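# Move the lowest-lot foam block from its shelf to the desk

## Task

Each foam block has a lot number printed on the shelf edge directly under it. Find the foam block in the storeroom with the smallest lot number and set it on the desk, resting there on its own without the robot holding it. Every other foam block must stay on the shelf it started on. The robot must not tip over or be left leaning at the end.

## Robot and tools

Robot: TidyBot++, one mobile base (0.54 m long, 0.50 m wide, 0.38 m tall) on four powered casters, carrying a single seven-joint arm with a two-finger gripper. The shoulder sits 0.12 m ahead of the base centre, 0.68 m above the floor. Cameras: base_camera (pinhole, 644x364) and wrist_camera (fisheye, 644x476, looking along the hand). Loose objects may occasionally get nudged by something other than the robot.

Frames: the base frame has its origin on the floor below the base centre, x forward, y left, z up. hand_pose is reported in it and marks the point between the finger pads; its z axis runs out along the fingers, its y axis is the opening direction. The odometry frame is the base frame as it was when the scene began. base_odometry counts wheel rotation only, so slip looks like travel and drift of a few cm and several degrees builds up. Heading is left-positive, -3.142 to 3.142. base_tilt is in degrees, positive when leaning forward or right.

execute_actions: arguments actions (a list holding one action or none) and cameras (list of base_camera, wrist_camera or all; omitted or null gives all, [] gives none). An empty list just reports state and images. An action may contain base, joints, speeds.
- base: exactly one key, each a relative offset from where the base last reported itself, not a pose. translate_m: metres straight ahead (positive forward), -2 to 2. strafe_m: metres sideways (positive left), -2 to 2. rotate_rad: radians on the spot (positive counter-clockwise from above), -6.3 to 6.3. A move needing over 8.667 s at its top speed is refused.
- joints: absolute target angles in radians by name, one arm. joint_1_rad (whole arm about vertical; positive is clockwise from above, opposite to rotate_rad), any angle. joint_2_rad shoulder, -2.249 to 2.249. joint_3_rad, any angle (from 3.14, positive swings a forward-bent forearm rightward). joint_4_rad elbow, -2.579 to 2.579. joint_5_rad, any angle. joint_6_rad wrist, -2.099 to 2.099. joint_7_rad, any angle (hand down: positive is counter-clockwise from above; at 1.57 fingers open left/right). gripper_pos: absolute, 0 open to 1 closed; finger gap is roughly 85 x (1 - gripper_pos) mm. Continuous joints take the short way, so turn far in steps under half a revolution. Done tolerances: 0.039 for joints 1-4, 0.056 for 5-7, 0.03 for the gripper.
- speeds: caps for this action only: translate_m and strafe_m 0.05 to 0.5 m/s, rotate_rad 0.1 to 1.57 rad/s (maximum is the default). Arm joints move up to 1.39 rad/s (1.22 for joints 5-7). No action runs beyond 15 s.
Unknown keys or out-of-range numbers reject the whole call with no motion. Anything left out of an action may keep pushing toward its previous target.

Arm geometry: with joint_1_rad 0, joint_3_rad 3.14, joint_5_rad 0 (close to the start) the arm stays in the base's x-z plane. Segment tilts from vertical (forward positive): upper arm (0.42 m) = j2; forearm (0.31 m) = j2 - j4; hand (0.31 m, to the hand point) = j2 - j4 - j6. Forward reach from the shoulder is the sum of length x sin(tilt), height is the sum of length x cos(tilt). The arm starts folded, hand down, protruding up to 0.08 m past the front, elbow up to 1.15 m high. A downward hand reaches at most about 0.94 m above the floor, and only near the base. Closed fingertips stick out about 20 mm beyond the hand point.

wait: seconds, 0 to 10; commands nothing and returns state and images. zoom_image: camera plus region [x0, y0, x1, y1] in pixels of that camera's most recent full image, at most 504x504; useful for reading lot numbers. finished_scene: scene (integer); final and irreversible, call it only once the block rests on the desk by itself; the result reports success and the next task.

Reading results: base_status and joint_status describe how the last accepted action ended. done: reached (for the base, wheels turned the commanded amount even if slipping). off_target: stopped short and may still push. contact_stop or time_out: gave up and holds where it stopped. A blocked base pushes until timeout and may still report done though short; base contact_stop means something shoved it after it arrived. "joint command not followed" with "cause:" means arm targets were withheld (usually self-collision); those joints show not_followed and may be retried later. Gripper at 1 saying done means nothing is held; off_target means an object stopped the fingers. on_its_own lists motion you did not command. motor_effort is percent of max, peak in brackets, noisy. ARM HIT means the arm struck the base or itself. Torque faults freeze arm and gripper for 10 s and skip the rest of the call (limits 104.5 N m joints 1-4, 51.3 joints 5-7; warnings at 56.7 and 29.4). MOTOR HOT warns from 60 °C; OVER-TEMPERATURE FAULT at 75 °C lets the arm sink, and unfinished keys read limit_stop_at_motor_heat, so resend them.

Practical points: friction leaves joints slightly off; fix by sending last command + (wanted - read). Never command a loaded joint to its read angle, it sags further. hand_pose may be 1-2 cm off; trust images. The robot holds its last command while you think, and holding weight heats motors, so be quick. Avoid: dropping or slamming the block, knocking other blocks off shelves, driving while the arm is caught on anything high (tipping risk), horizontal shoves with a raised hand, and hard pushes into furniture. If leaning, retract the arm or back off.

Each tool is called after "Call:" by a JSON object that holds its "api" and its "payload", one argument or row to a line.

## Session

Call:
{"api": "execute_actions", "payload": {
  "actions": []
}}

Scene clock: 0.00 s.
base_odometry: x=+0.000 y=+0.000 heading=+0.000 (m, m, rad; odometry frame)
base_tilt: forward=+0.4 right=+0.2 (deg)
base_status: not commanded
joint_positions: joint_1_rad=-0.009 joint_2_rad=-0.387 joint_3_rad=+3.125 joint_4_rad=-2.534 joint_5_rad=-0.053 joint_6_rad=-0.828 joint_7_rad=+1.576 gripper_pos=+0.000
joint_status: not commanded
motor_effort: joint_1_rad=+0 joint_2_rad=+1 joint_3_rad=-2 joint_4_rad=+14 joint_5_rad=+0 joint_6_rad=+1 joint_7_rad=-2 (%)
hand_pose: x=+0.2748 y=+0.0167 z=+0.5932 quat_wxyz=(-0.018, +0.996, -0.001, +0.083) (m; base frame)
pictures: base_camera, wrist_camera
Images, in order (width x height): base_camera 644x364, wrist_camera 644x476.

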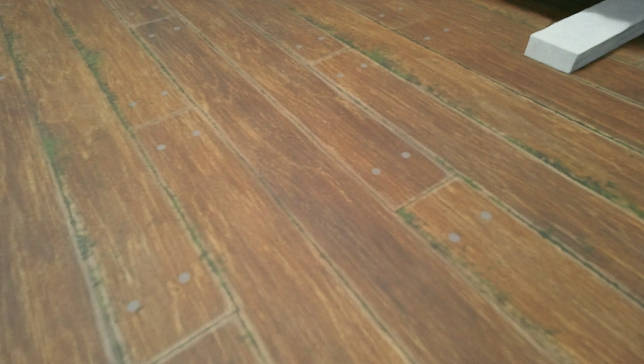

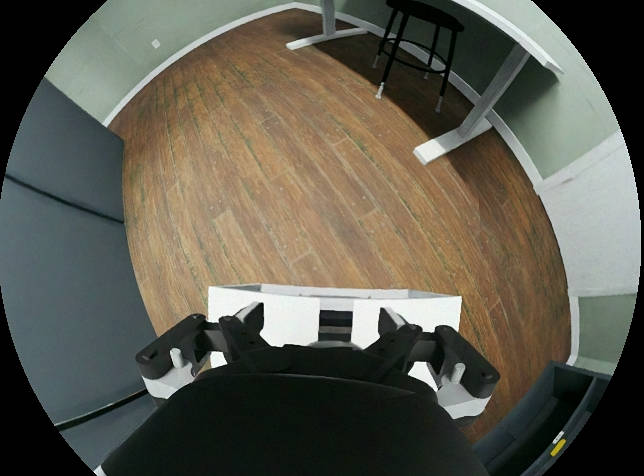

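Call:
{"api": "execute_actions", "payload": {
  "actions": [
    {"base":{"rotate_rad":-2.6},"joints":{"joint_5_rad":0,"joint_2_rad":-0.35}}
  ],
  "cameras": ["wrist_camera"]
}}

Call:
{"api": "execute_actions", "payload": {
  "actions": [
    {"joints":{"joint_6_rad":0.1,"gripper_pos":1}}
  ]
}}

Scene clock: 6.47 s.
base_odometry: x=+0.000 y=+0.000 heading=-2.599 (m, m, rad; odometry frame)
base_tilt: forward=+0.5 right=+0.1 (deg)
base_status: done
joint_positions: joint_1_rad=-0.009 joint_2_rad=-0.369 joint_3_rad=+3.125 joint_4_rad=-2.534 joint_5_rad=-0.032 joint_6_rad=-0.828 joint_7_rad=+1.576 gripper_pos=+0.000
joint_status: all done
motor_effort: joint_1_rad=+0(0) joint_2_rad=+0(1) joint_3_rad=-1(0) joint_4_rad=+14(15) joint_5_rad=+0(0) joint_6_rad=+1(2) joint_7_rad=-2(1) (%)
hand_pose: x=+0.2732 y=+0.0120 z=+0.5902 quat_wxyz=(-0.010, +0.997, +0.005, +0.074) (m; base frame)
pictures: wrist_camera
Images, in order (width x height): wrist_camera 644x476.

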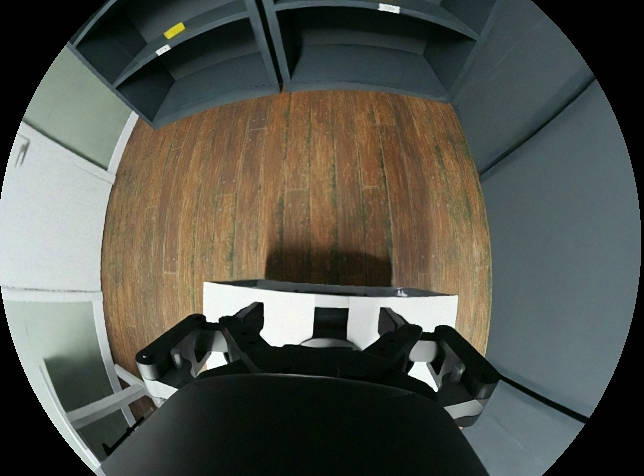

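Scene clock: 7.73 s.
base_odometry: x=+0.000 y=+0.000 heading=-2.599 (m, m, rad; odometry frame)
base_tilt: forward=+0.5 right=+0.2 (deg)
base_status: not commanded
joint_positions: joint_1_rad=-0.009 joint_2_rad=-0.369 joint_3_rad=+3.125 joint_4_rad=-2.534 joint_5_rad=-0.032 joint_6_rad=+0.094 joint_7_rad=+1.576 gripper_pos=+0.999
joint_status: all done
motor_effort: joint_1_rad=+0(0) joint_2_rad=-4(4) joint_3_rad=-1(1) joint_4_rad=+18(18) joint_5_rad=+1(0) joint_6_rad=+8(8) joint_7_rad=-2(1) (%)
hand_pose: x=+0.5007 y=+0.0102 z=+0.7490 quat_wxyz=(-0.009, +0.860, +0.000, +0.510) (m; base frame)
pictures: base_camera, wrist_camera
Images, in order (width x height): base_camera 644x364, wrist_camera 644x476.

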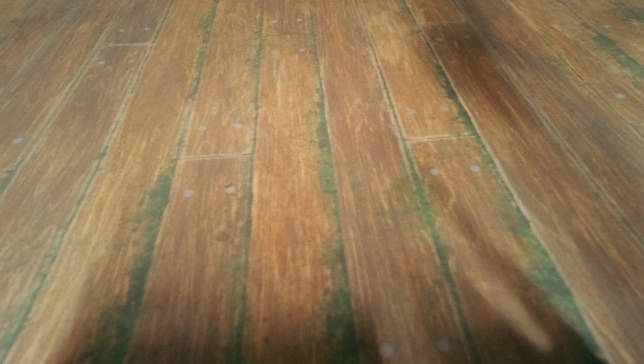

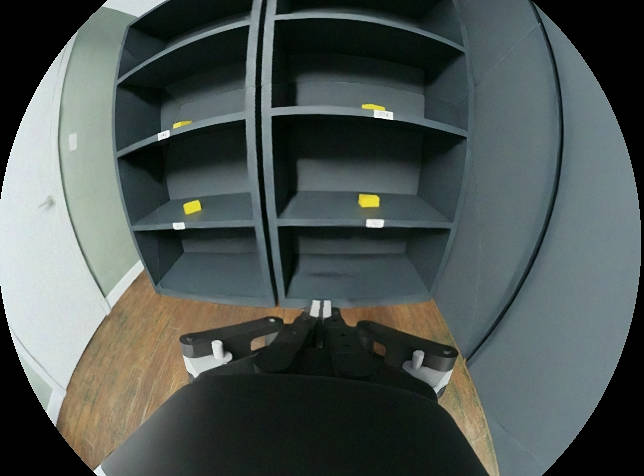

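Call:
{"api": "execute_actions", "payload": {
  "actions": [
    {"base":{"rotate_rad":0.07},"joints":{"joint_2_rad":0.6,"joint_4_rad":-2.2,"joint_6_rad":1.0}}
  ],
  "cameras": []
}}

Call:
{"api": "execute_actions", "payload": {
  "actions": [
    {"base":{"translate_m":0.15},"joints":{"joint_1_rad":0.2}}
  ]
}}

Call:
{"api": "zoom_image", "payload": {
  "camera": "wrist_camera",
  "region": [270,60,490,310]
}}

Call:
{"api": "execute_actions", "payload": {
  "actions": [
    {"base":{"strafe_m":0.5},"joints":{"joint_1_rad":-0.2}}
  ],
  "cameras": ["wrist_camera"]
}}

Call:
{"api": "zoom_image", "payload": {
  "camera": "wrist_camera",
  "region": [180,60,400,310]
}}

Scene clock: 15.97 s.
base_odometry: x=+0.000 y=+0.000 heading=-2.530 (m, m, rad; odometry frame)
base_tilt: forward=+0.5 right=+0.2 (deg)
base_status: done
joint_positions: joint_1_rad=-0.009 joint_2_rad=+0.580 joint_3_rad=+3.125 joint_4_rad=-2.219 joint_5_rad=-0.032 joint_6_rad=+0.970 joint_7_rad=+1.576 gripper_pos=+0.999
joint_status: all done
motor_effort: joint_1_rad=+0(1) joint_2_rad=-31(32) joint_3_rad=-2(0) joint_4_rad=+11(18) joint_5_rad=+0(1) joint_6_rad=+8(9) joint_7_rad=-2(1) (%)
hand_pose: x=+0.7557 y=+0.0079 z=+0.6577 quat_wxyz=(-0.004, +0.793, -0.007, +0.610) (m; base frame)
pictures: none
No camera images: the call's "cameras" was empty. Leave "cameras" out to get every camera's image.

Scene clock: 17.43 s.
base_odometry: x=-0.123 y=-0.086 heading=-2.531 (m, m, rad; odometry frame)
base_tilt: forward=+0.6 right=+0.2 (deg)
base_status: done
joint_positions: joint_1_rad=+0.195 joint_2_rad=+0.583 joint_3_rad=+3.125 joint_4_rad=-2.211 joint_5_rad=-0.030 joint_6_rad=+0.971 joint_7_rad=+1.576 gripper_pos=+0.999
joint_status: all done
motor_effort: joint_1_rad=+0(2) joint_2_rad=-31(32) joint_3_rad=-2(3) joint_4_rad=+11(12) joint_5_rad=+0(1) joint_6_rad=+8(9) joint_7_rad=-1(1) (%)
hand_pose: x=+0.7473 y=-0.1216 z=+0.6598 quat_wxyz=(+0.058, +0.786, -0.087, +0.610) (m; base frame)
pictures: base_camera, wrist_camera
Images, in order (width x height): base_camera 644x364, wrist_camera 644x476.

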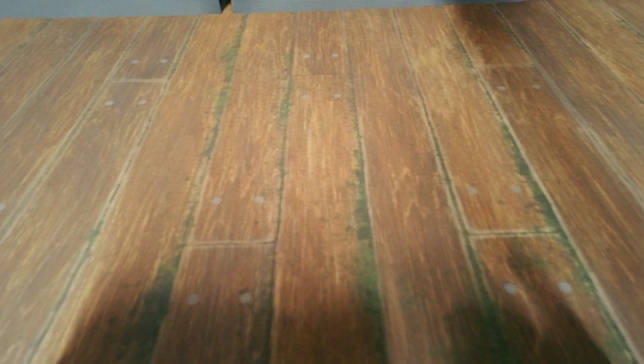

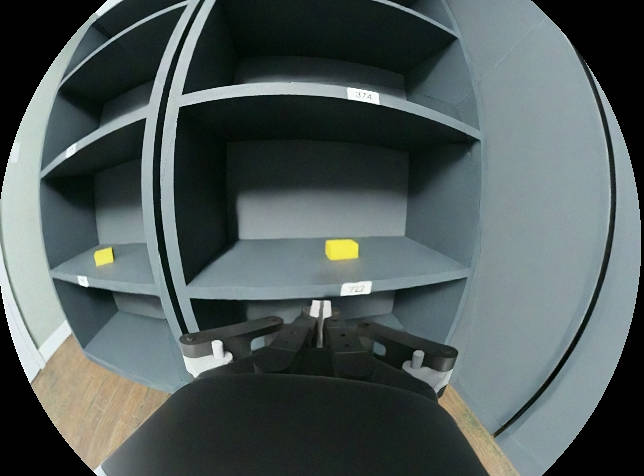

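Region (270, 60, 490, 310) of wrist_camera's 644x476 image, scaled by 2.016; it fills the left 444 columns of this view, and the rest is white.

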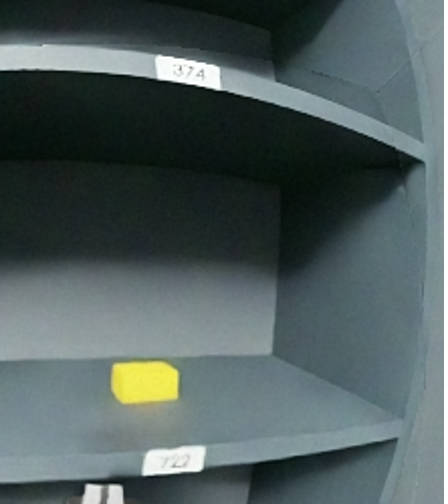

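Scene clock: 19.80 s.
base_odometry: x=+0.164 y=-0.496 heading=-2.531 (m, m, rad; odometry frame)
base_tilt: forward=+0.5 right=+0.2 (deg)
base_status: done
joint_positions: joint_1_rad=-0.204 joint_2_rad=+0.583 joint_3_rad=+3.125 joint_4_rad=-2.211 joint_5_rad=-0.029 joint_6_rad=+0.971 joint_7_rad=+1.576 gripper_pos=+0.999
joint_status: all done
motor_effort: joint_1_rad=+0(4) joint_2_rad=-31(32) joint_3_rad=-2(4) joint_4_rad=+11(11) joint_5_rad=+1(2) joint_6_rad=+8(8) joint_7_rad=-1(1) (%)
hand_pose: x=+0.7450 y=+0.1328 z=+0.6599 quat_wxyz=(-0.064, +0.787, +0.072, +0.609) (m; base frame)
pictures: wrist_camera
Images, in order (width x height): wrist_camera 644x476.

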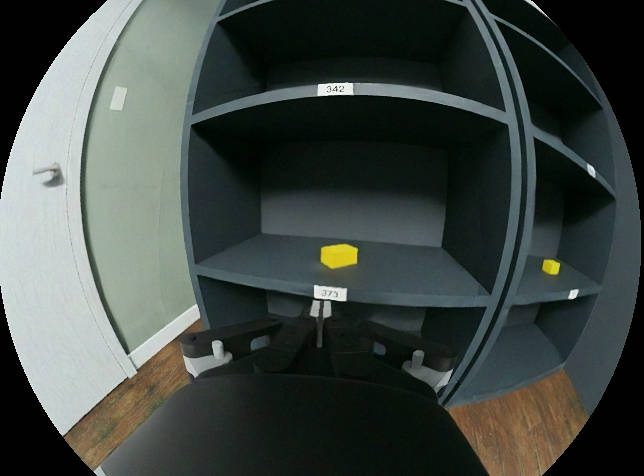

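Region (180, 60, 400, 310) of wrist_camera's 644x476 image, scaled by 2.016; it fills the left 444 columns of this view, and the rest is white.

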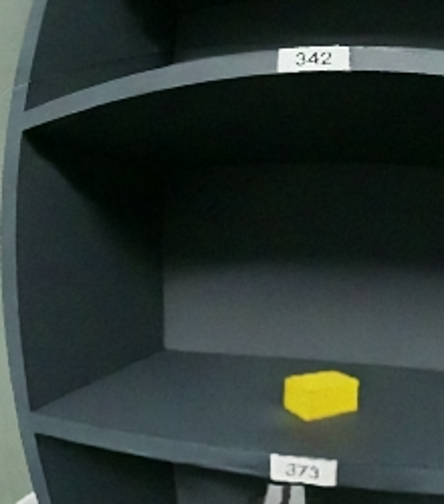

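Call:
{"api": "execute_actions", "payload": {
  "actions": [
    {"base":{"strafe_m":-0.45},"joints":{"joint_2_rad":-0.35,"joint_4_rad":-2.54,"joint_6_rad":0.0}}
  ],
  "cameras": []
}}

Call:
{"api": "execute_actions", "payload": {
  "actions": [
    {"joints":{"joint_1_rad":2.6,"joint_6_rad":-0.3}}
  ],
  "cameras": []
}}

Call:
{"api": "execute_actions", "payload": {
  "actions": [
    {"base":{"translate_m":-1.2}}
  ]
}}

Scene clock: 29.03 s.
base_odometry: x=-0.095 y=-0.127 heading=-2.531 (m, m, rad; odometry frame)
base_tilt: forward=+0.5 right=+0.2 (deg)
base_status: done
joint_positions: joint_1_rad=-0.203 joint_2_rad=-0.330 joint_3_rad=+3.125 joint_4_rad=-2.524 joint_5_rad=-0.029 joint_6_rad=+0.028 joint_7_rad=+1.576 gripper_pos=+0.999
joint_status: all done
motor_effort: joint_1_rad=+0(2) joint_2_rad=-5(34) joint_3_rad=-2(3) joint_4_rad=+18(19) joint_5_rad=+1(1) joint_6_rad=+8(10) joint_7_rad=-2(1) (%)
hand_pose: x=+0.4863 y=+0.0831 z=+0.7218 quat_wxyz=(-0.054, +0.879, +0.087, +0.465) (m; base frame)
pictures: none
No camera images: the call's "cameras" was empty. Leave "cameras" out to get every camera's image.

Scene clock: 32.73 s.
base_odometry: x=-0.095 y=-0.127 heading=-2.531 (m, m, rad; odometry frame)
base_tilt: forward=+0.5 right=+0.1 (deg)
base_status: not commanded
joint_positions: joint_1_rad=+2.586 joint_2_rad=-0.330 joint_3_rad=+3.125 joint_4_rad=-2.524 joint_5_rad=-0.029 joint_6_rad=-0.269 joint_7_rad=+1.576 gripper_pos=+0.999
joint_status: all done
motor_effort: joint_1_rad=+0(0) joint_2_rad=-4(5) joint_3_rad=-1(0) joint_4_rad=+17(18) joint_5_rad=+0(0) joint_6_rad=+6(7) joint_7_rad=-2(2) (%)
hand_pose: x=-0.1437 y=-0.1730 z=+0.6542 quat_wxyz=(+0.318, +0.257, -0.907, +0.098) (m; base frame)
pictures: none
No camera images: the call's "cameras" was empty. Leave "cameras" out to get every camera's image.

Scene clock: 36.50 s.
base_odometry: x=+0.888 y=+0.562 heading=-2.531 (m, m, rad; odometry frame)
base_tilt: forward=+0.5 right=+0.2 (deg)
base_status: done
joint_positions: joint_1_rad=+2.586 joint_2_rad=-0.331 joint_3_rad=+3.125 joint_4_rad=-2.525 joint_5_rad=-0.029 joint_6_rad=-0.271 joint_7_rad=+1.576 gripper_pos=+0.999
joint_status: not commanded
motor_effort: joint_1_rad=+0(0) joint_2_rad=-4(5) joint_3_rad=-1(1) joint_4_rad=+17(17) joint_5_rad=+0(0) joint_6_rad=+6(6) joint_7_rad=-1(2) (%)
hand_pose: x=-0.1426 y=-0.1723 z=+0.6534 quat_wxyz=(+0.317, +0.258, -0.908, +0.098) (m; base frame)
pictures: base_camera, wrist_camera
Images, in order (width x height): base_camera 644x364, wrist_camera 644x476.

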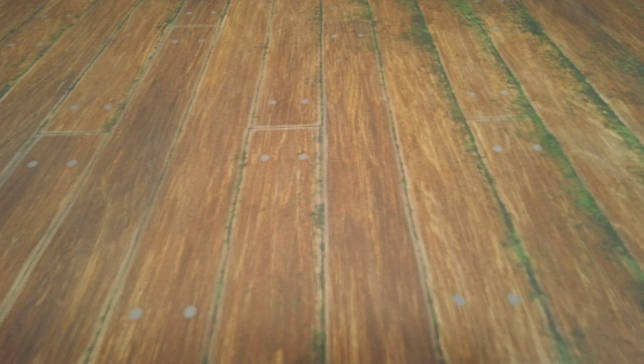

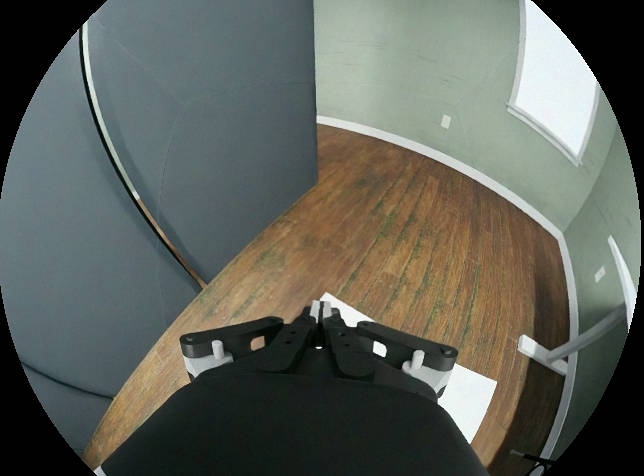

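Call:
{"api": "execute_actions", "payload": {
  "actions": [
    {"base":{"translate_m":-1.62},"joints":{"joint_1_rad":1.5,"joint_6_rad":-0.3}}
  ],
  "cameras": ["wrist_camera"]
}}

Scene clock: 44.83 s.
base_odometry: x=+2.215 y=+1.491 heading=-2.530 (m, m, rad; odometry frame)
base_tilt: forward=+0.5 right=+0.1 (deg)
base_status: done
joint_positions: joint_1_rad=+1.514 joint_2_rad=-0.332 joint_3_rad=+3.125 joint_4_rad=-2.526 joint_5_rad=-0.029 joint_6_rad=-0.271 joint_7_rad=+1.576 gripper_pos=+0.999
joint_status: all done
motor_effort: joint_1_rad=+0(0) joint_2_rad=-4(4) joint_3_rad=-1(1) joint_4_rad=+17(17) joint_5_rad=+0(0) joint_6_rad=+5(7) joint_7_rad=-1(2) (%)
hand_pose: x=+0.1454 y=-0.3118 z=+0.6534 quat_wxyz=(+0.222, +0.685, -0.648, +0.246) (m; base frame)
pictures: wrist_camera
Images, in order (width x height): wrist_camera 644x476.

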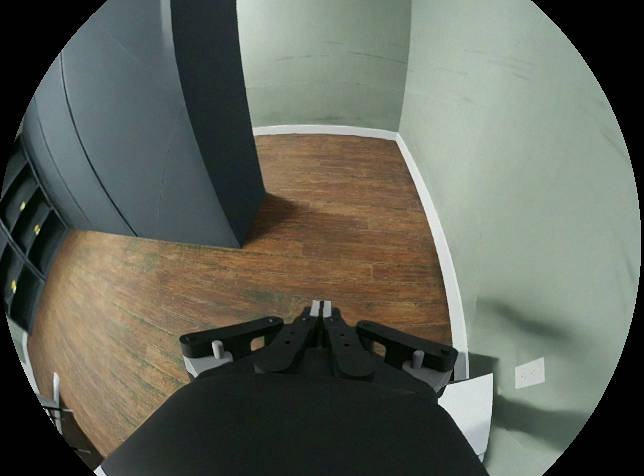

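Call:
{"api": "execute_actions", "payload": {
  "actions": [
    {"base":{"strafe_m":-1.85},"joints":{"joint_6_rad":-0.75}}
  ]
}}

Call:
{"api": "execute_actions", "payload": {
  "actions": [
    {"joints":{"joint_1_rad":-1.57,"joint_2_rad":-0.6,"joint_6_rad":-0.45}}
  ],
  "cameras": ["wrist_camera"]
}}

Scene clock: 55.33 s.
base_odometry: x=+1.154 y=+3.007 heading=-2.531 (m, m, rad; odometry frame)
base_tilt: forward=+0.5 right=+0.1 (deg)
base_status: done
joint_positions: joint_1_rad=+1.514 joint_2_rad=-0.334 joint_3_rad=+3.125 joint_4_rad=-2.537 joint_5_rad=-0.029 joint_6_rad=-0.747 joint_7_rad=+1.576 gripper_pos=+0.999
joint_status: all done
motor_effort: joint_1_rad=+0(0) joint_2_rad=-2(4) joint_3_rad=-1(0) joint_4_rad=+14(17) joint_5_rad=+0(0) joint_6_rad=+2(6) joint_7_rad=-2(1) (%)
hand_pose: x=+0.1386 y=-0.1738 z=+0.5880 quat_wxyz=(+0.059, +0.724, -0.683, +0.075) (m; base frame)
pictures: base_camera, wrist_camera
Images, in order (width x height): base_camera 644x364, wrist_camera 644x476.

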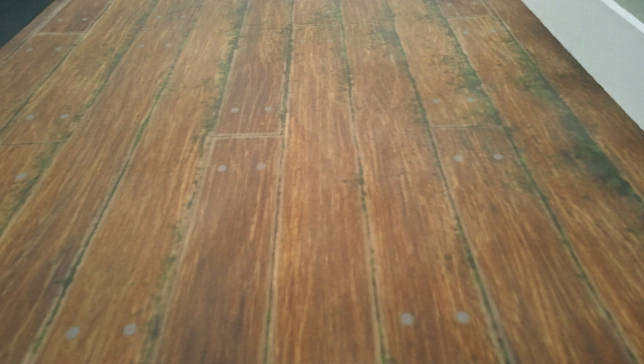

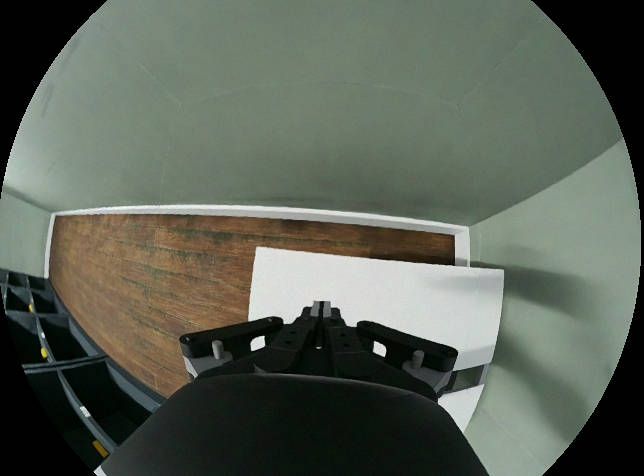

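Scene clock: 59.20 s.
base_odometry: x=+1.154 y=+3.007 heading=-2.531 (m, m, rad; odometry frame)
base_tilt: forward=+0.5 right=+0.1 (deg)
base_status: not commanded
joint_positions: joint_1_rad=-1.556 joint_2_rad=-0.571 joint_3_rad=+3.125 joint_4_rad=-2.537 joint_5_rad=-0.029 joint_6_rad=-0.481 joint_7_rad=+1.576 gripper_pos=+0.999
joint_status: all done
motor_effort: joint_1_rad=+0(0) joint_2_rad=+2(1) joint_3_rad=-1(1) joint_4_rad=+18(18) joint_5_rad=+0(0) joint_6_rad=+6(6) joint_7_rad=-1(1) (%)
hand_pose: x=+0.1136 y=+0.2618 z=+0.6755 quat_wxyz=(-0.244, +0.669, +0.661, +0.237) (m; base frame)
pictures: wrist_camera
Images, in order (width x height): wrist_camera 644x476.

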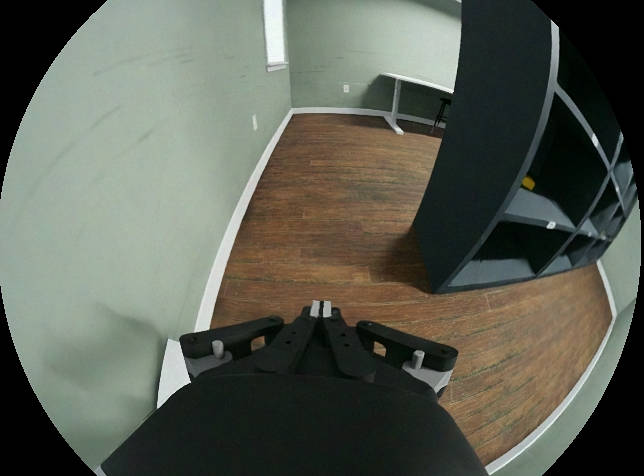

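Call:
{"api": "execute_actions", "payload": {
  "actions": [
    {"base":{"translate_m":0.9},"joints":{"joint_6_rad":-0.3}}
  ]
}}

Call:
{"api": "execute_actions", "payload": {
  "actions": [
    {"base":{"translate_m":0.87}}
  ]
}}

Call:
{"api": "execute_actions", "payload": {
  "actions": [
    {"base":{"translate_m":0.87}}
  ]
}}

Scene clock: 65.73 s.
base_odometry: x=+0.416 y=+2.491 heading=-2.531 (m, m, rad; odometry frame)
base_tilt: forward=+0.4 right=+0.1 (deg)
base_status: done
joint_positions: joint_1_rad=-1.556 joint_2_rad=-0.573 joint_3_rad=+3.125 joint_4_rad=-2.536 joint_5_rad=-0.029 joint_6_rad=-0.313 joint_7_rad=+1.576 gripper_pos=+0.999
joint_status: all done
motor_effort: joint_1_rad=+0(0) joint_2_rad=+2(2) joint_3_rad=-1(0) joint_4_rad=+19(21) joint_5_rad=+0(0) joint_6_rad=+7(7) joint_7_rad=-1(1) (%)
hand_pose: x=+0.1147 y=+0.2995 z=+0.7136 quat_wxyz=(-0.300, +0.646, +0.637, +0.294) (m; base frame)
pictures: base_camera, wrist_camera
Images, in order (width x height): base_camera 644x364, wrist_camera 644x476.

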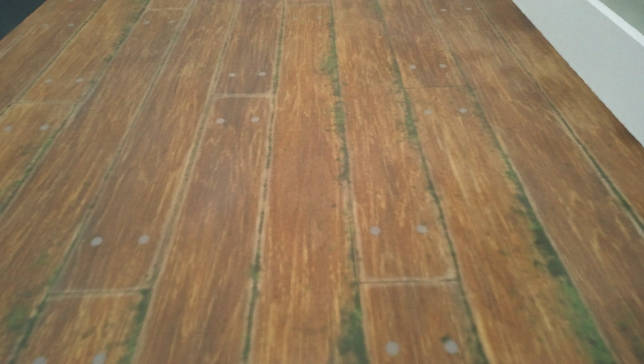

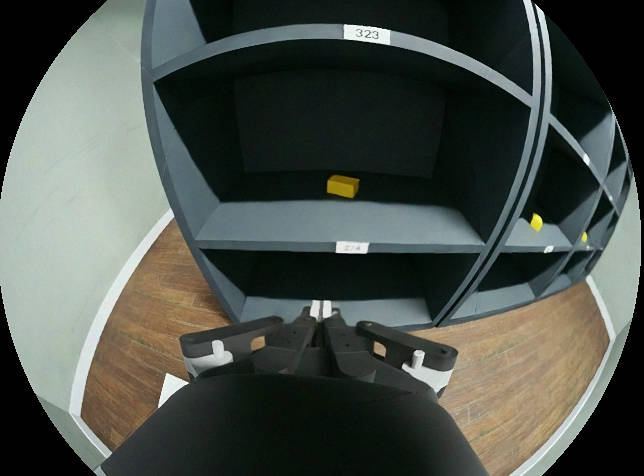

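Scene clock: 68.83 s.
base_odometry: x=-0.297 y=+1.992 heading=-2.531 (m, m, rad; odometry frame)
base_tilt: forward=+0.5 right=+0.2 (deg)
base_status: done
joint_positions: joint_1_rad=-1.556 joint_2_rad=-0.573 joint_3_rad=+3.125 joint_4_rad=-2.536 joint_5_rad=-0.029 joint_6_rad=-0.313 joint_7_rad=+1.576 gripper_pos=+0.999
joint_status: not commanded
motor_effort: joint_1_rad=+0(1) joint_2_rad=+2(3) joint_3_rad=-1(0) joint_4_rad=+19(19) joint_5_rad=+1(0) joint_6_rad=+7(7) joint_7_rad=-1(2) (%)
hand_pose: x=+0.1147 y=+0.2995 z=+0.7137 quat_wxyz=(-0.300, +0.646, +0.637, +0.294) (m; base frame)
pictures: base_camera, wrist_camera
Images, in order (width x height): base_camera 644x364, wrist_camera 644x476.

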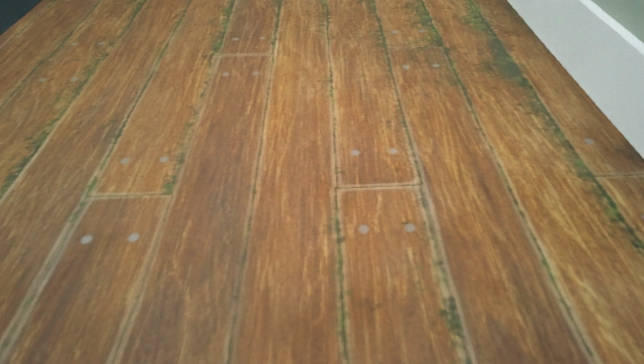

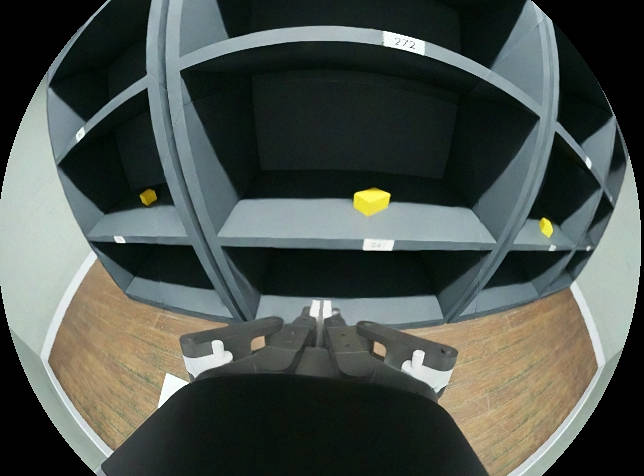

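Scene clock: 71.93 s.
base_odometry: x=-1.010 y=+1.493 heading=-2.531 (m, m, rad; odometry frame)
base_tilt: forward=+0.5 right=+0.1 (deg)
base_status: done
joint_positions: joint_1_rad=-1.556 joint_2_rad=-0.573 joint_3_rad=+3.125 joint_4_rad=-2.536 joint_5_rad=-0.029 joint_6_rad=-0.313 joint_7_rad=+1.576 gripper_pos=+0.999
joint_status: not commanded
motor_effort: joint_1_rad=+0(0) joint_2_rad=+1(2) joint_3_rad=-1(0) joint_4_rad=+20(19) joint_5_rad=+0(0) joint_6_rad=+7(6) joint_7_rad=-2(1) (%)
hand_pose: x=+0.1147 y=+0.2995 z=+0.7138 quat_wxyz=(-0.300, +0.646, +0.637, +0.294) (m; base frame)
pictures: base_camera, wrist_camera
Images, in order (width x height): base_camera 644x364, wrist_camera 644x476.

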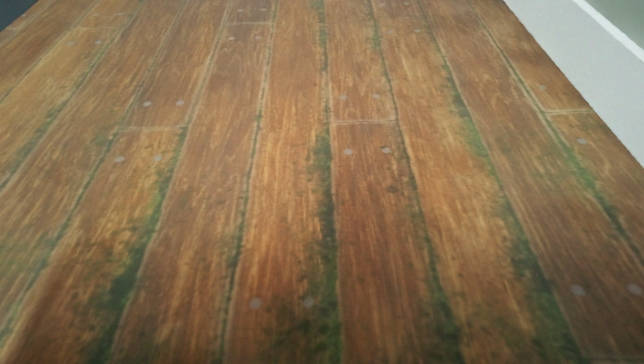

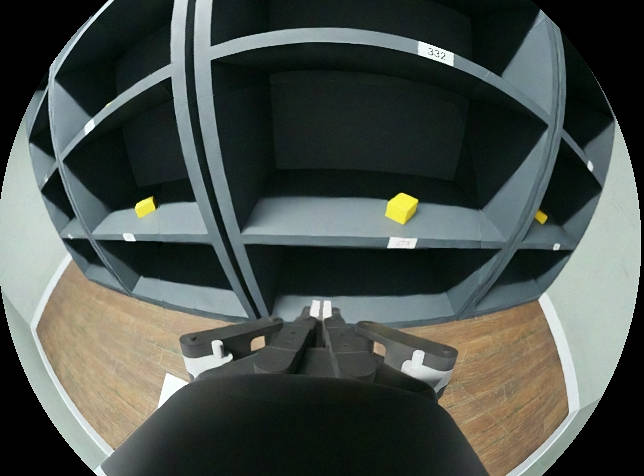

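Call:
{"api": "execute_actions", "payload": {
  "actions": [
    {"base":{"translate_m":1.0}}
  ]
}}

Call:
{"api": "zoom_image", "payload": {
  "camera": "wrist_camera",
  "region": [320,190,460,270]
}}

Call:
{"api": "execute_actions", "payload": {
  "actions": [
    {"base":{"translate_m":-0.85},"joints":{"joint_2_rad":-0.2,"joint_6_rad":-0.3}}
  ],
  "cameras": ["wrist_camera"]
}}

Call:
{"api": "zoom_image", "payload": {
  "camera": "wrist_camera",
  "region": [260,130,420,250]
}}

Call:
{"api": "execute_actions", "payload": {
  "actions": [
    {"base":{"translate_m":-0.92}}
  ],
  "cameras": ["wrist_camera"]
}}

Call:
{"api": "zoom_image", "payload": {
  "camera": "wrist_camera",
  "region": [260,130,420,250]
}}

Call:
{"api": "execute_actions", "payload": {
  "actions": [
    {"base":{"translate_m":-0.92}}
  ],
  "cameras": ["wrist_camera"]
}}

Call:
{"api": "zoom_image", "payload": {
  "camera": "wrist_camera",
  "region": [260,130,420,250]
}}

Scene clock: 85.10 s.
base_odometry: x=-1.829 y=+0.920 heading=-2.531 (m, m, rad; odometry frame)
base_tilt: forward=+0.6 right=+0.1 (deg)
base_status: done
joint_positions: joint_1_rad=-1.556 joint_2_rad=-0.574 joint_3_rad=+3.125 joint_4_rad=-2.536 joint_5_rad=-0.029 joint_6_rad=-0.313 joint_7_rad=+1.576 gripper_pos=+0.999
joint_status: not commanded
motor_effort: joint_1_rad=+0(0) joint_2_rad=+2(3) joint_3_rad=+0(0) joint_4_rad=+19(19) joint_5_rad=+0(0) joint_6_rad=+7(7) joint_7_rad=-1(1) (%)
hand_pose: x=+0.1147 y=+0.2995 z=+0.7138 quat_wxyz=(-0.300, +0.646, +0.637, +0.294) (m; base frame)
pictures: base_camera, wrist_camera
Images, in order (width x height): base_camera 644x364, wrist_camera 644x476.

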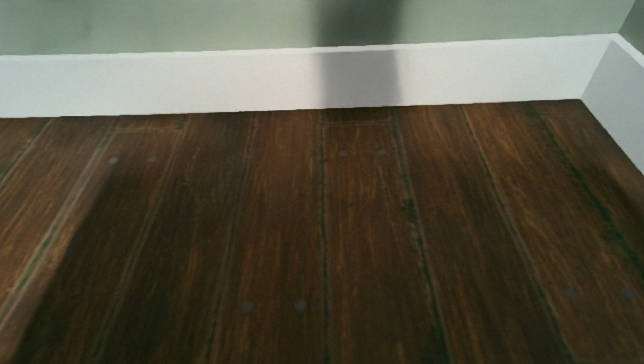

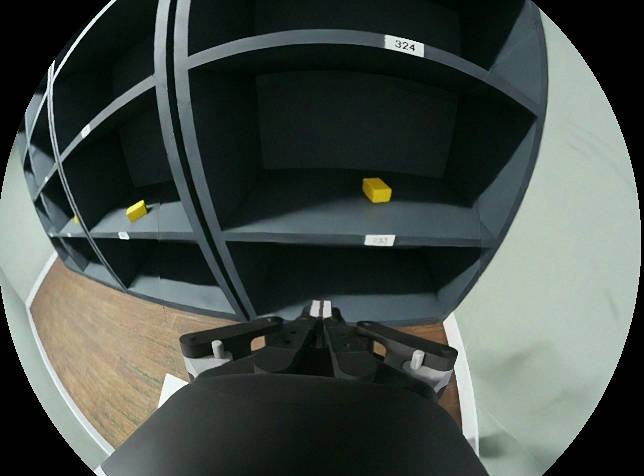

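Region (320, 190, 460, 270) of wrist_camera's 644x476 image, scaled by 3.600; it fills the top 288 rows of this view, and the rest is white.

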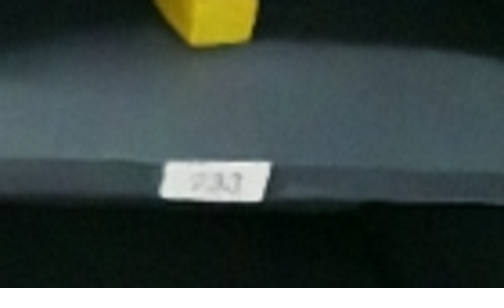

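Scene clock: 88.30 s.
base_odometry: x=-1.133 y=+1.408 heading=-2.530 (m, m, rad; odometry frame)
base_tilt: forward=+0.5 right=+0.1 (deg)
base_status: done
joint_positions: joint_1_rad=-1.557 joint_2_rad=-0.221 joint_3_rad=+3.125 joint_4_rad=-2.536 joint_5_rad=-0.029 joint_6_rad=-0.313 joint_7_rad=+1.576 gripper_pos=+0.999
joint_status: all done
motor_effort: joint_1_rad=+0(0) joint_2_rad=-6(8) joint_3_rad=-1(0) joint_4_rad=+14(19) joint_5_rad=+0(0) joint_6_rad=+5(7) joint_7_rad=-1(1) (%)
hand_pose: x=+0.1144 y=+0.2921 z=+0.6085 quat_wxyz=(-0.184, +0.689, +0.678, +0.176) (m; base frame)
pictures: wrist_camera
Images, in order (width x height): wrist_camera 644x476.

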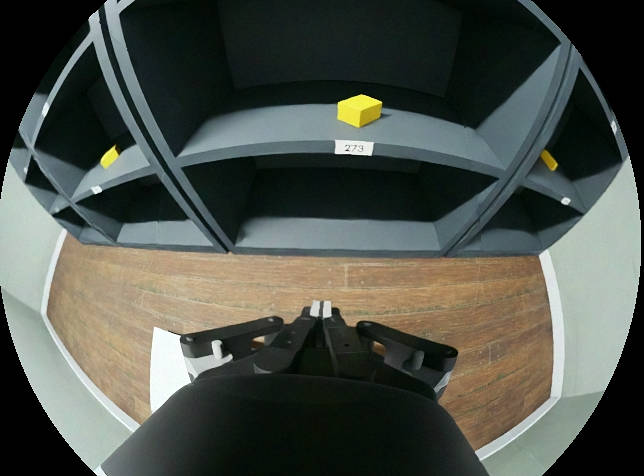

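Region (260, 130, 420, 250) of wrist_camera's 644x476 image, scaled by 3.150; it fills the top 378 rows of this view, and the rest is white.

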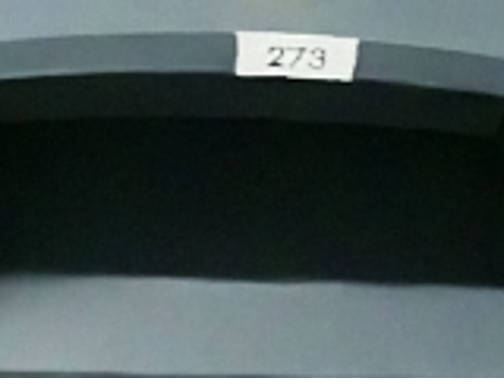

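Scene clock: 91.50 s.
base_odometry: x=-0.380 y=+1.937 heading=-2.530 (m, m, rad; odometry frame)
base_tilt: forward=+0.4 right=+0.2 (deg)
base_status: done
joint_positions: joint_1_rad=-1.557 joint_2_rad=-0.221 joint_3_rad=+3.125 joint_4_rad=-2.536 joint_5_rad=-0.029 joint_6_rad=-0.313 joint_7_rad=+1.576 gripper_pos=+0.999
joint_status: not commanded
motor_effort: joint_1_rad=+0(1) joint_2_rad=-6(6) joint_3_rad=-1(0) joint_4_rad=+14(15) joint_5_rad=+0(1) joint_6_rad=+5(5) joint_7_rad=-1(1) (%)
hand_pose: x=+0.1144 y=+0.2921 z=+0.6085 quat_wxyz=(-0.184, +0.689, +0.678, +0.176) (m; base frame)
pictures: wrist_camera
Images, in order (width x height): wrist_camera 644x476.

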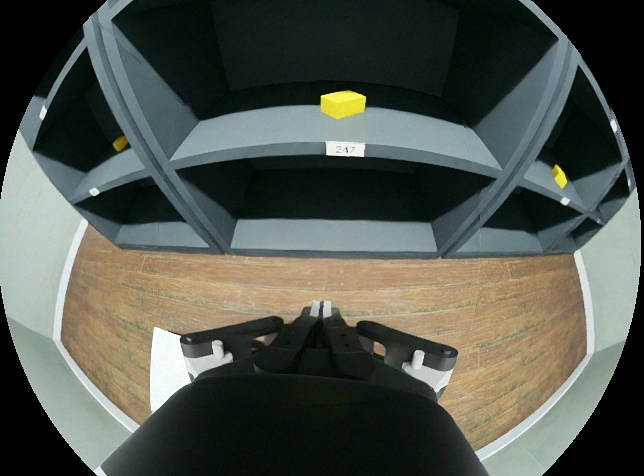

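Region (260, 130, 420, 250) of wrist_camera's 644x476 image, scaled by 3.150; it fills the top 378 rows of this view, and the rest is white.

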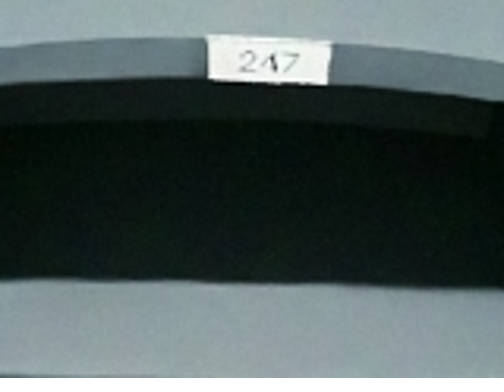

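Scene clock: 94.70 s.
base_odometry: x=+0.373 y=+2.466 heading=-2.529 (m, m, rad; odometry frame)
base_tilt: forward=+0.5 right=+0.1 (deg)
base_status: done
joint_positions: joint_1_rad=-1.558 joint_2_rad=-0.221 joint_3_rad=+3.125 joint_4_rad=-2.536 joint_5_rad=-0.029 joint_6_rad=-0.313 joint_7_rad=+1.576 gripper_pos=+0.999
joint_status: not commanded
motor_effort: joint_1_rad=+0(0) joint_2_rad=-6(6) joint_3_rad=-1(0) joint_4_rad=+15(15) joint_5_rad=+0(0) joint_6_rad=+5(4) joint_7_rad=-2(1) (%)
hand_pose: x=+0.1143 y=+0.2921 z=+0.6085 quat_wxyz=(-0.184, +0.689, +0.678, +0.176) (m; base frame)
pictures: wrist_camera
Images, in order (width x height): wrist_camera 644x476.

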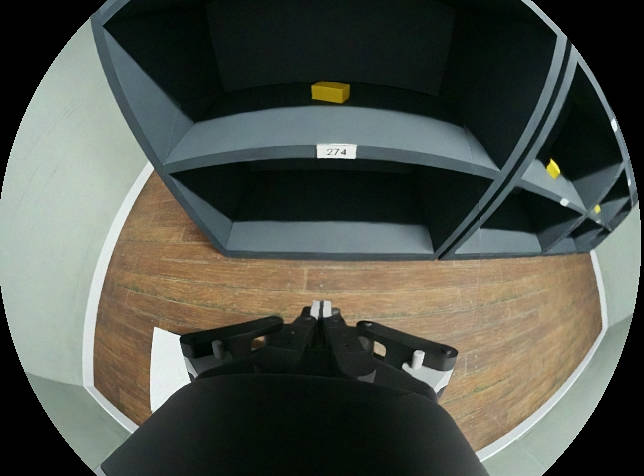

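Region (260, 130, 420, 250) of wrist_camera's 644x476 image, scaled by 3.150; it fills the top 378 rows of this view, and the rest is white.

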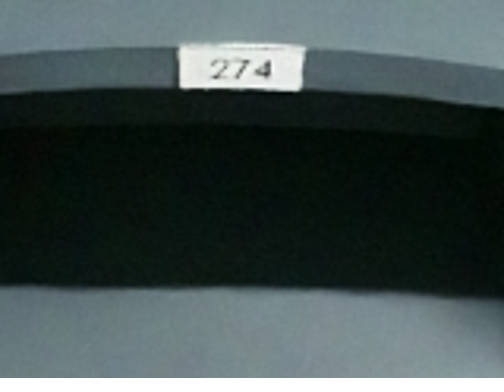

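Need to recheck the fourth (233 or 733).

Call:
{"api": "execute_actions", "payload": {
  "actions": [
    {"base":{"translate_m":2.0}}
  ],
  "cameras": []
}}

Call:
{"api": "execute_actions", "payload": {
  "actions": [
    {"base":{"translate_m":0.74},"joints":{"gripper_pos":0}}
  ]
}}

Call:
{"api": "zoom_image", "payload": {
  "camera": "wrist_camera",
  "region": [290,60,450,180]
}}

Scene clock: 105.23 s.
base_odometry: x=-1.265 y=+1.317 heading=-2.529 (m, m, rad; odometry frame)
base_tilt: forward=+0.4 right=+0.1 (deg)
base_status: done
joint_positions: joint_1_rad=-1.559 joint_2_rad=-0.220 joint_3_rad=+3.125 joint_4_rad=-2.536 joint_5_rad=-0.029 joint_6_rad=-0.313 joint_7_rad=+1.576 gripper_pos=+0.999
joint_status: not commanded
motor_effort: joint_1_rad=+0(1) joint_2_rad=-6(8) joint_3_rad=-1(0) joint_4_rad=+14(16) joint_5_rad=+0(0) joint_6_rad=+5(5) joint_7_rad=-1(1) (%)
hand_pose: x=+0.1140 y=+0.2920 z=+0.6081 quat_wxyz=(-0.184, +0.689, +0.679, +0.175) (m; base frame)
pictures: none
No camera images: the call's "cameras" was empty. Leave "cameras" out to get every camera's image.

Scene clock: 108.10 s.
base_odometry: x=-1.870 y=+0.892 heading=-2.529 (m, m, rad; odometry frame)
base_tilt: forward=+0.5 right=+0.1 (deg)
base_status: done
joint_positions: joint_1_rad=-1.559 joint_2_rad=-0.220 joint_3_rad=+3.125 joint_4_rad=-2.536 joint_5_rad=-0.029 joint_6_rad=-0.313 joint_7_rad=+1.576 gripper_pos=+0.000
joint_status: all done
motor_effort: joint_1_rad=+0(1) joint_2_rad=-6(7) joint_3_rad=-1(1) joint_4_rad=+15(15) joint_5_rad=+1(0) joint_6_rad=+5(5) joint_7_rad=-2(1) (%)
hand_pose: x=+0.1140 y=+0.2920 z=+0.6081 quat_wxyz=(-0.184, +0.689, +0.679, +0.175) (m; base frame)
pictures: base_camera, wrist_camera
Images, in order (width x height): base_camera 644x364, wrist_camera 644x476.

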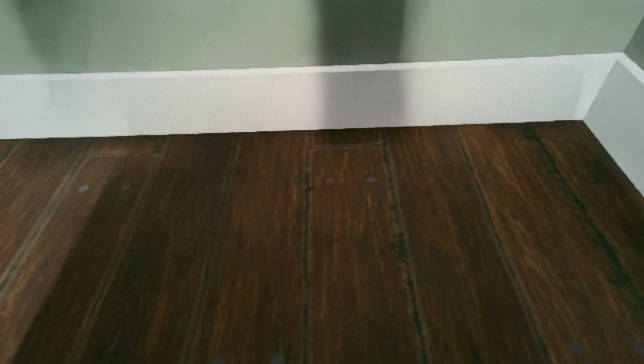

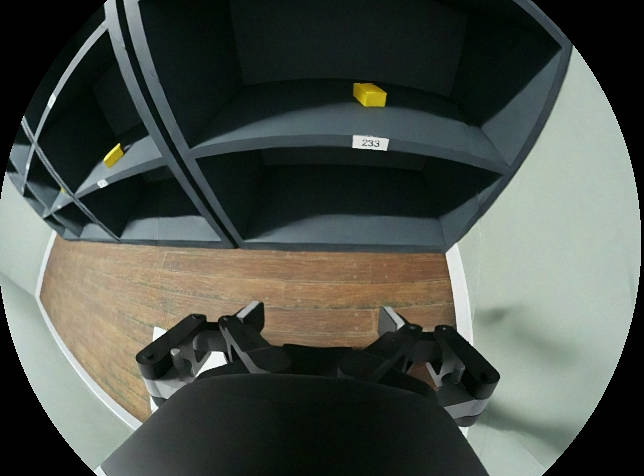

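Region (290, 60, 450, 180) of wrist_camera's 644x476 image, scaled by 3.150; it fills the top 378 rows of this view, and the rest is white.

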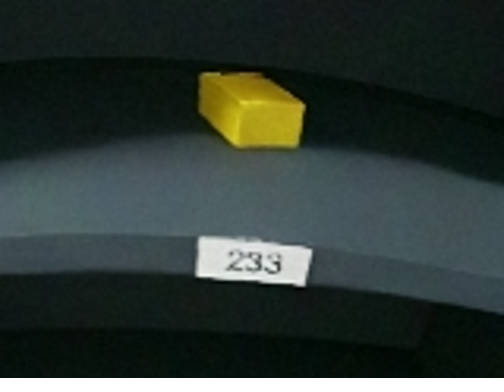

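Call:
{"api": "execute_actions", "payload": {
  "actions": [
    {"base":{"translate_m":0.2},"joints":{"joint_1_rad":-1.66,"joint_2_rad":0.74,"joint_4_rad":-1.88,"joint_6_rad":0.66}}
  ]
}}

Scene clock: 119.03 s.
base_odometry: x=-2.034 y=+0.777 heading=-2.529 (m, m, rad; odometry frame)
base_tilt: forward=+0.5 right=+0.1 (deg)
base_status: done
joint_positions: joint_1_rad=-1.645 joint_2_rad=+0.722 joint_3_rad=+3.125 joint_4_rad=-1.899 joint_5_rad=-0.029 joint_6_rad=+0.631 joint_7_rad=+1.576 gripper_pos=+0.000
joint_status: all done
motor_effort: joint_1_rad=+0(2) joint_2_rad=-37(38) joint_3_rad=-2(4) joint_4_rad=+13(16) joint_5_rad=+1(0) joint_6_rad=+8(8) joint_7_rad=-1(2) (%)
hand_pose: x=+0.0595 y=+0.7161 z=+0.5983 quat_wxyz=(-0.403, +0.578, +0.608, +0.366) (m; base frame)
pictures: base_camera, wrist_camera
Images, in order (width x height): base_camera 644x364, wrist_camera 644x476.

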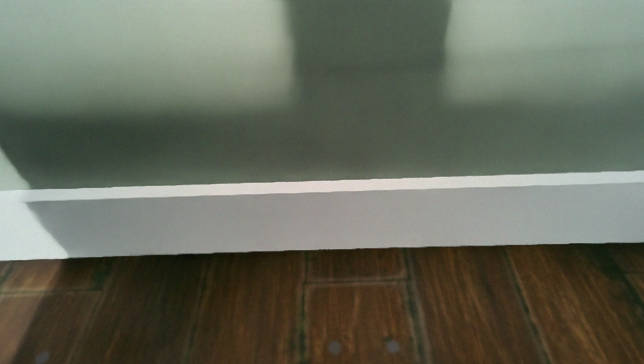

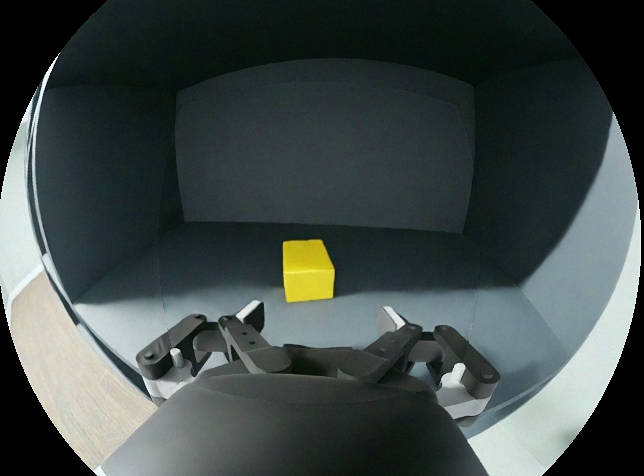

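Call:
{"api": "execute_actions", "payload": {
  "actions": [
    {"base":{"strafe_m":0.06},"joints":{"joint_1_rad":-1.695,"joint_2_rad":0.785}}
  ],
  "cameras": ["wrist_camera"]
}}

Call:
{"api": "execute_actions", "payload": {
  "actions": [
    {"base":{"strafe_m":0.06}}
  ],
  "cameras": ["wrist_camera"]
}}

Scene clock: 125.20 s.
base_odometry: x=-2.000 y=+0.728 heading=-2.530 (m, m, rad; odometry frame)
base_tilt: forward=+0.5 right=+0.1 (deg)
base_status: done
joint_positions: joint_1_rad=-1.686 joint_2_rad=+0.769 joint_3_rad=+3.125 joint_4_rad=-1.895 joint_5_rad=-0.029 joint_6_rad=+0.631 joint_7_rad=+1.576 gripper_pos=+0.000
joint_status: all done
motor_effort: joint_1_rad=+0(1) joint_2_rad=-38(40) joint_3_rad=-2(3) joint_4_rad=+13(14) joint_5_rad=+1(1) joint_6_rad=+8(8) joint_7_rad=-2(1) (%)
hand_pose: x=+0.0307 y=+0.7103 z=+0.5666 quat_wxyz=(-0.397, +0.573, +0.628, +0.346) (m; base frame)
pictures: wrist_camera
Images, in order (width x height): wrist_camera 644x476.

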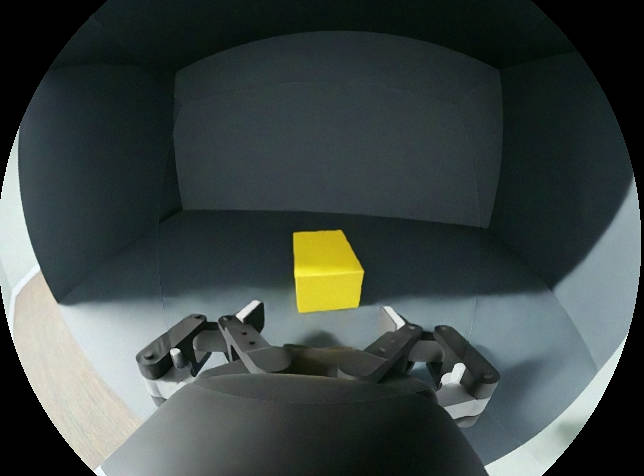

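Scene clock: 126.27 s.
base_odometry: x=-1.966 y=+0.678 heading=-2.530 (m, m, rad; odometry frame)
base_tilt: forward=+0.5 right=+0.1 (deg)
base_status: done
joint_positions: joint_1_rad=-1.686 joint_2_rad=+0.769 joint_3_rad=+3.125 joint_4_rad=-1.890 joint_5_rad=-0.029 joint_6_rad=+0.631 joint_7_rad=+1.576 gripper_pos=+0.000
joint_status: not commanded
motor_effort: joint_1_rad=+0(2) joint_2_rad=-38(40) joint_3_rad=-2(3) joint_4_rad=+12(14) joint_5_rad=+1(1) joint_6_rad=+8(8) joint_7_rad=-1(1) (%)
hand_pose: x=+0.0303 y=+0.7121 z=+0.5685 quat_wxyz=(-0.398, +0.572, +0.627, +0.347) (m; base frame)
pictures: wrist_camera
Images, in order (width x height): wrist_camera 644x476.

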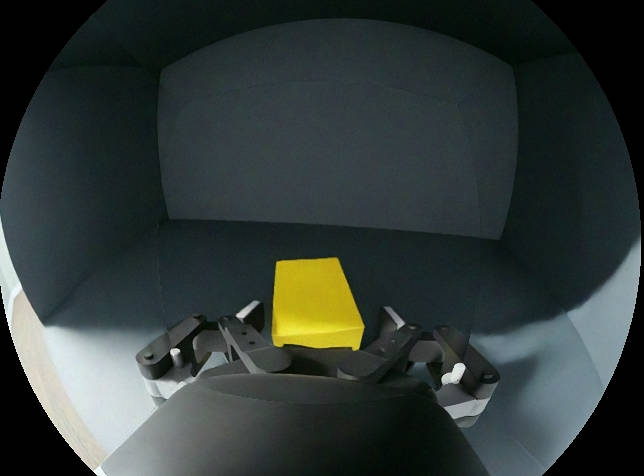

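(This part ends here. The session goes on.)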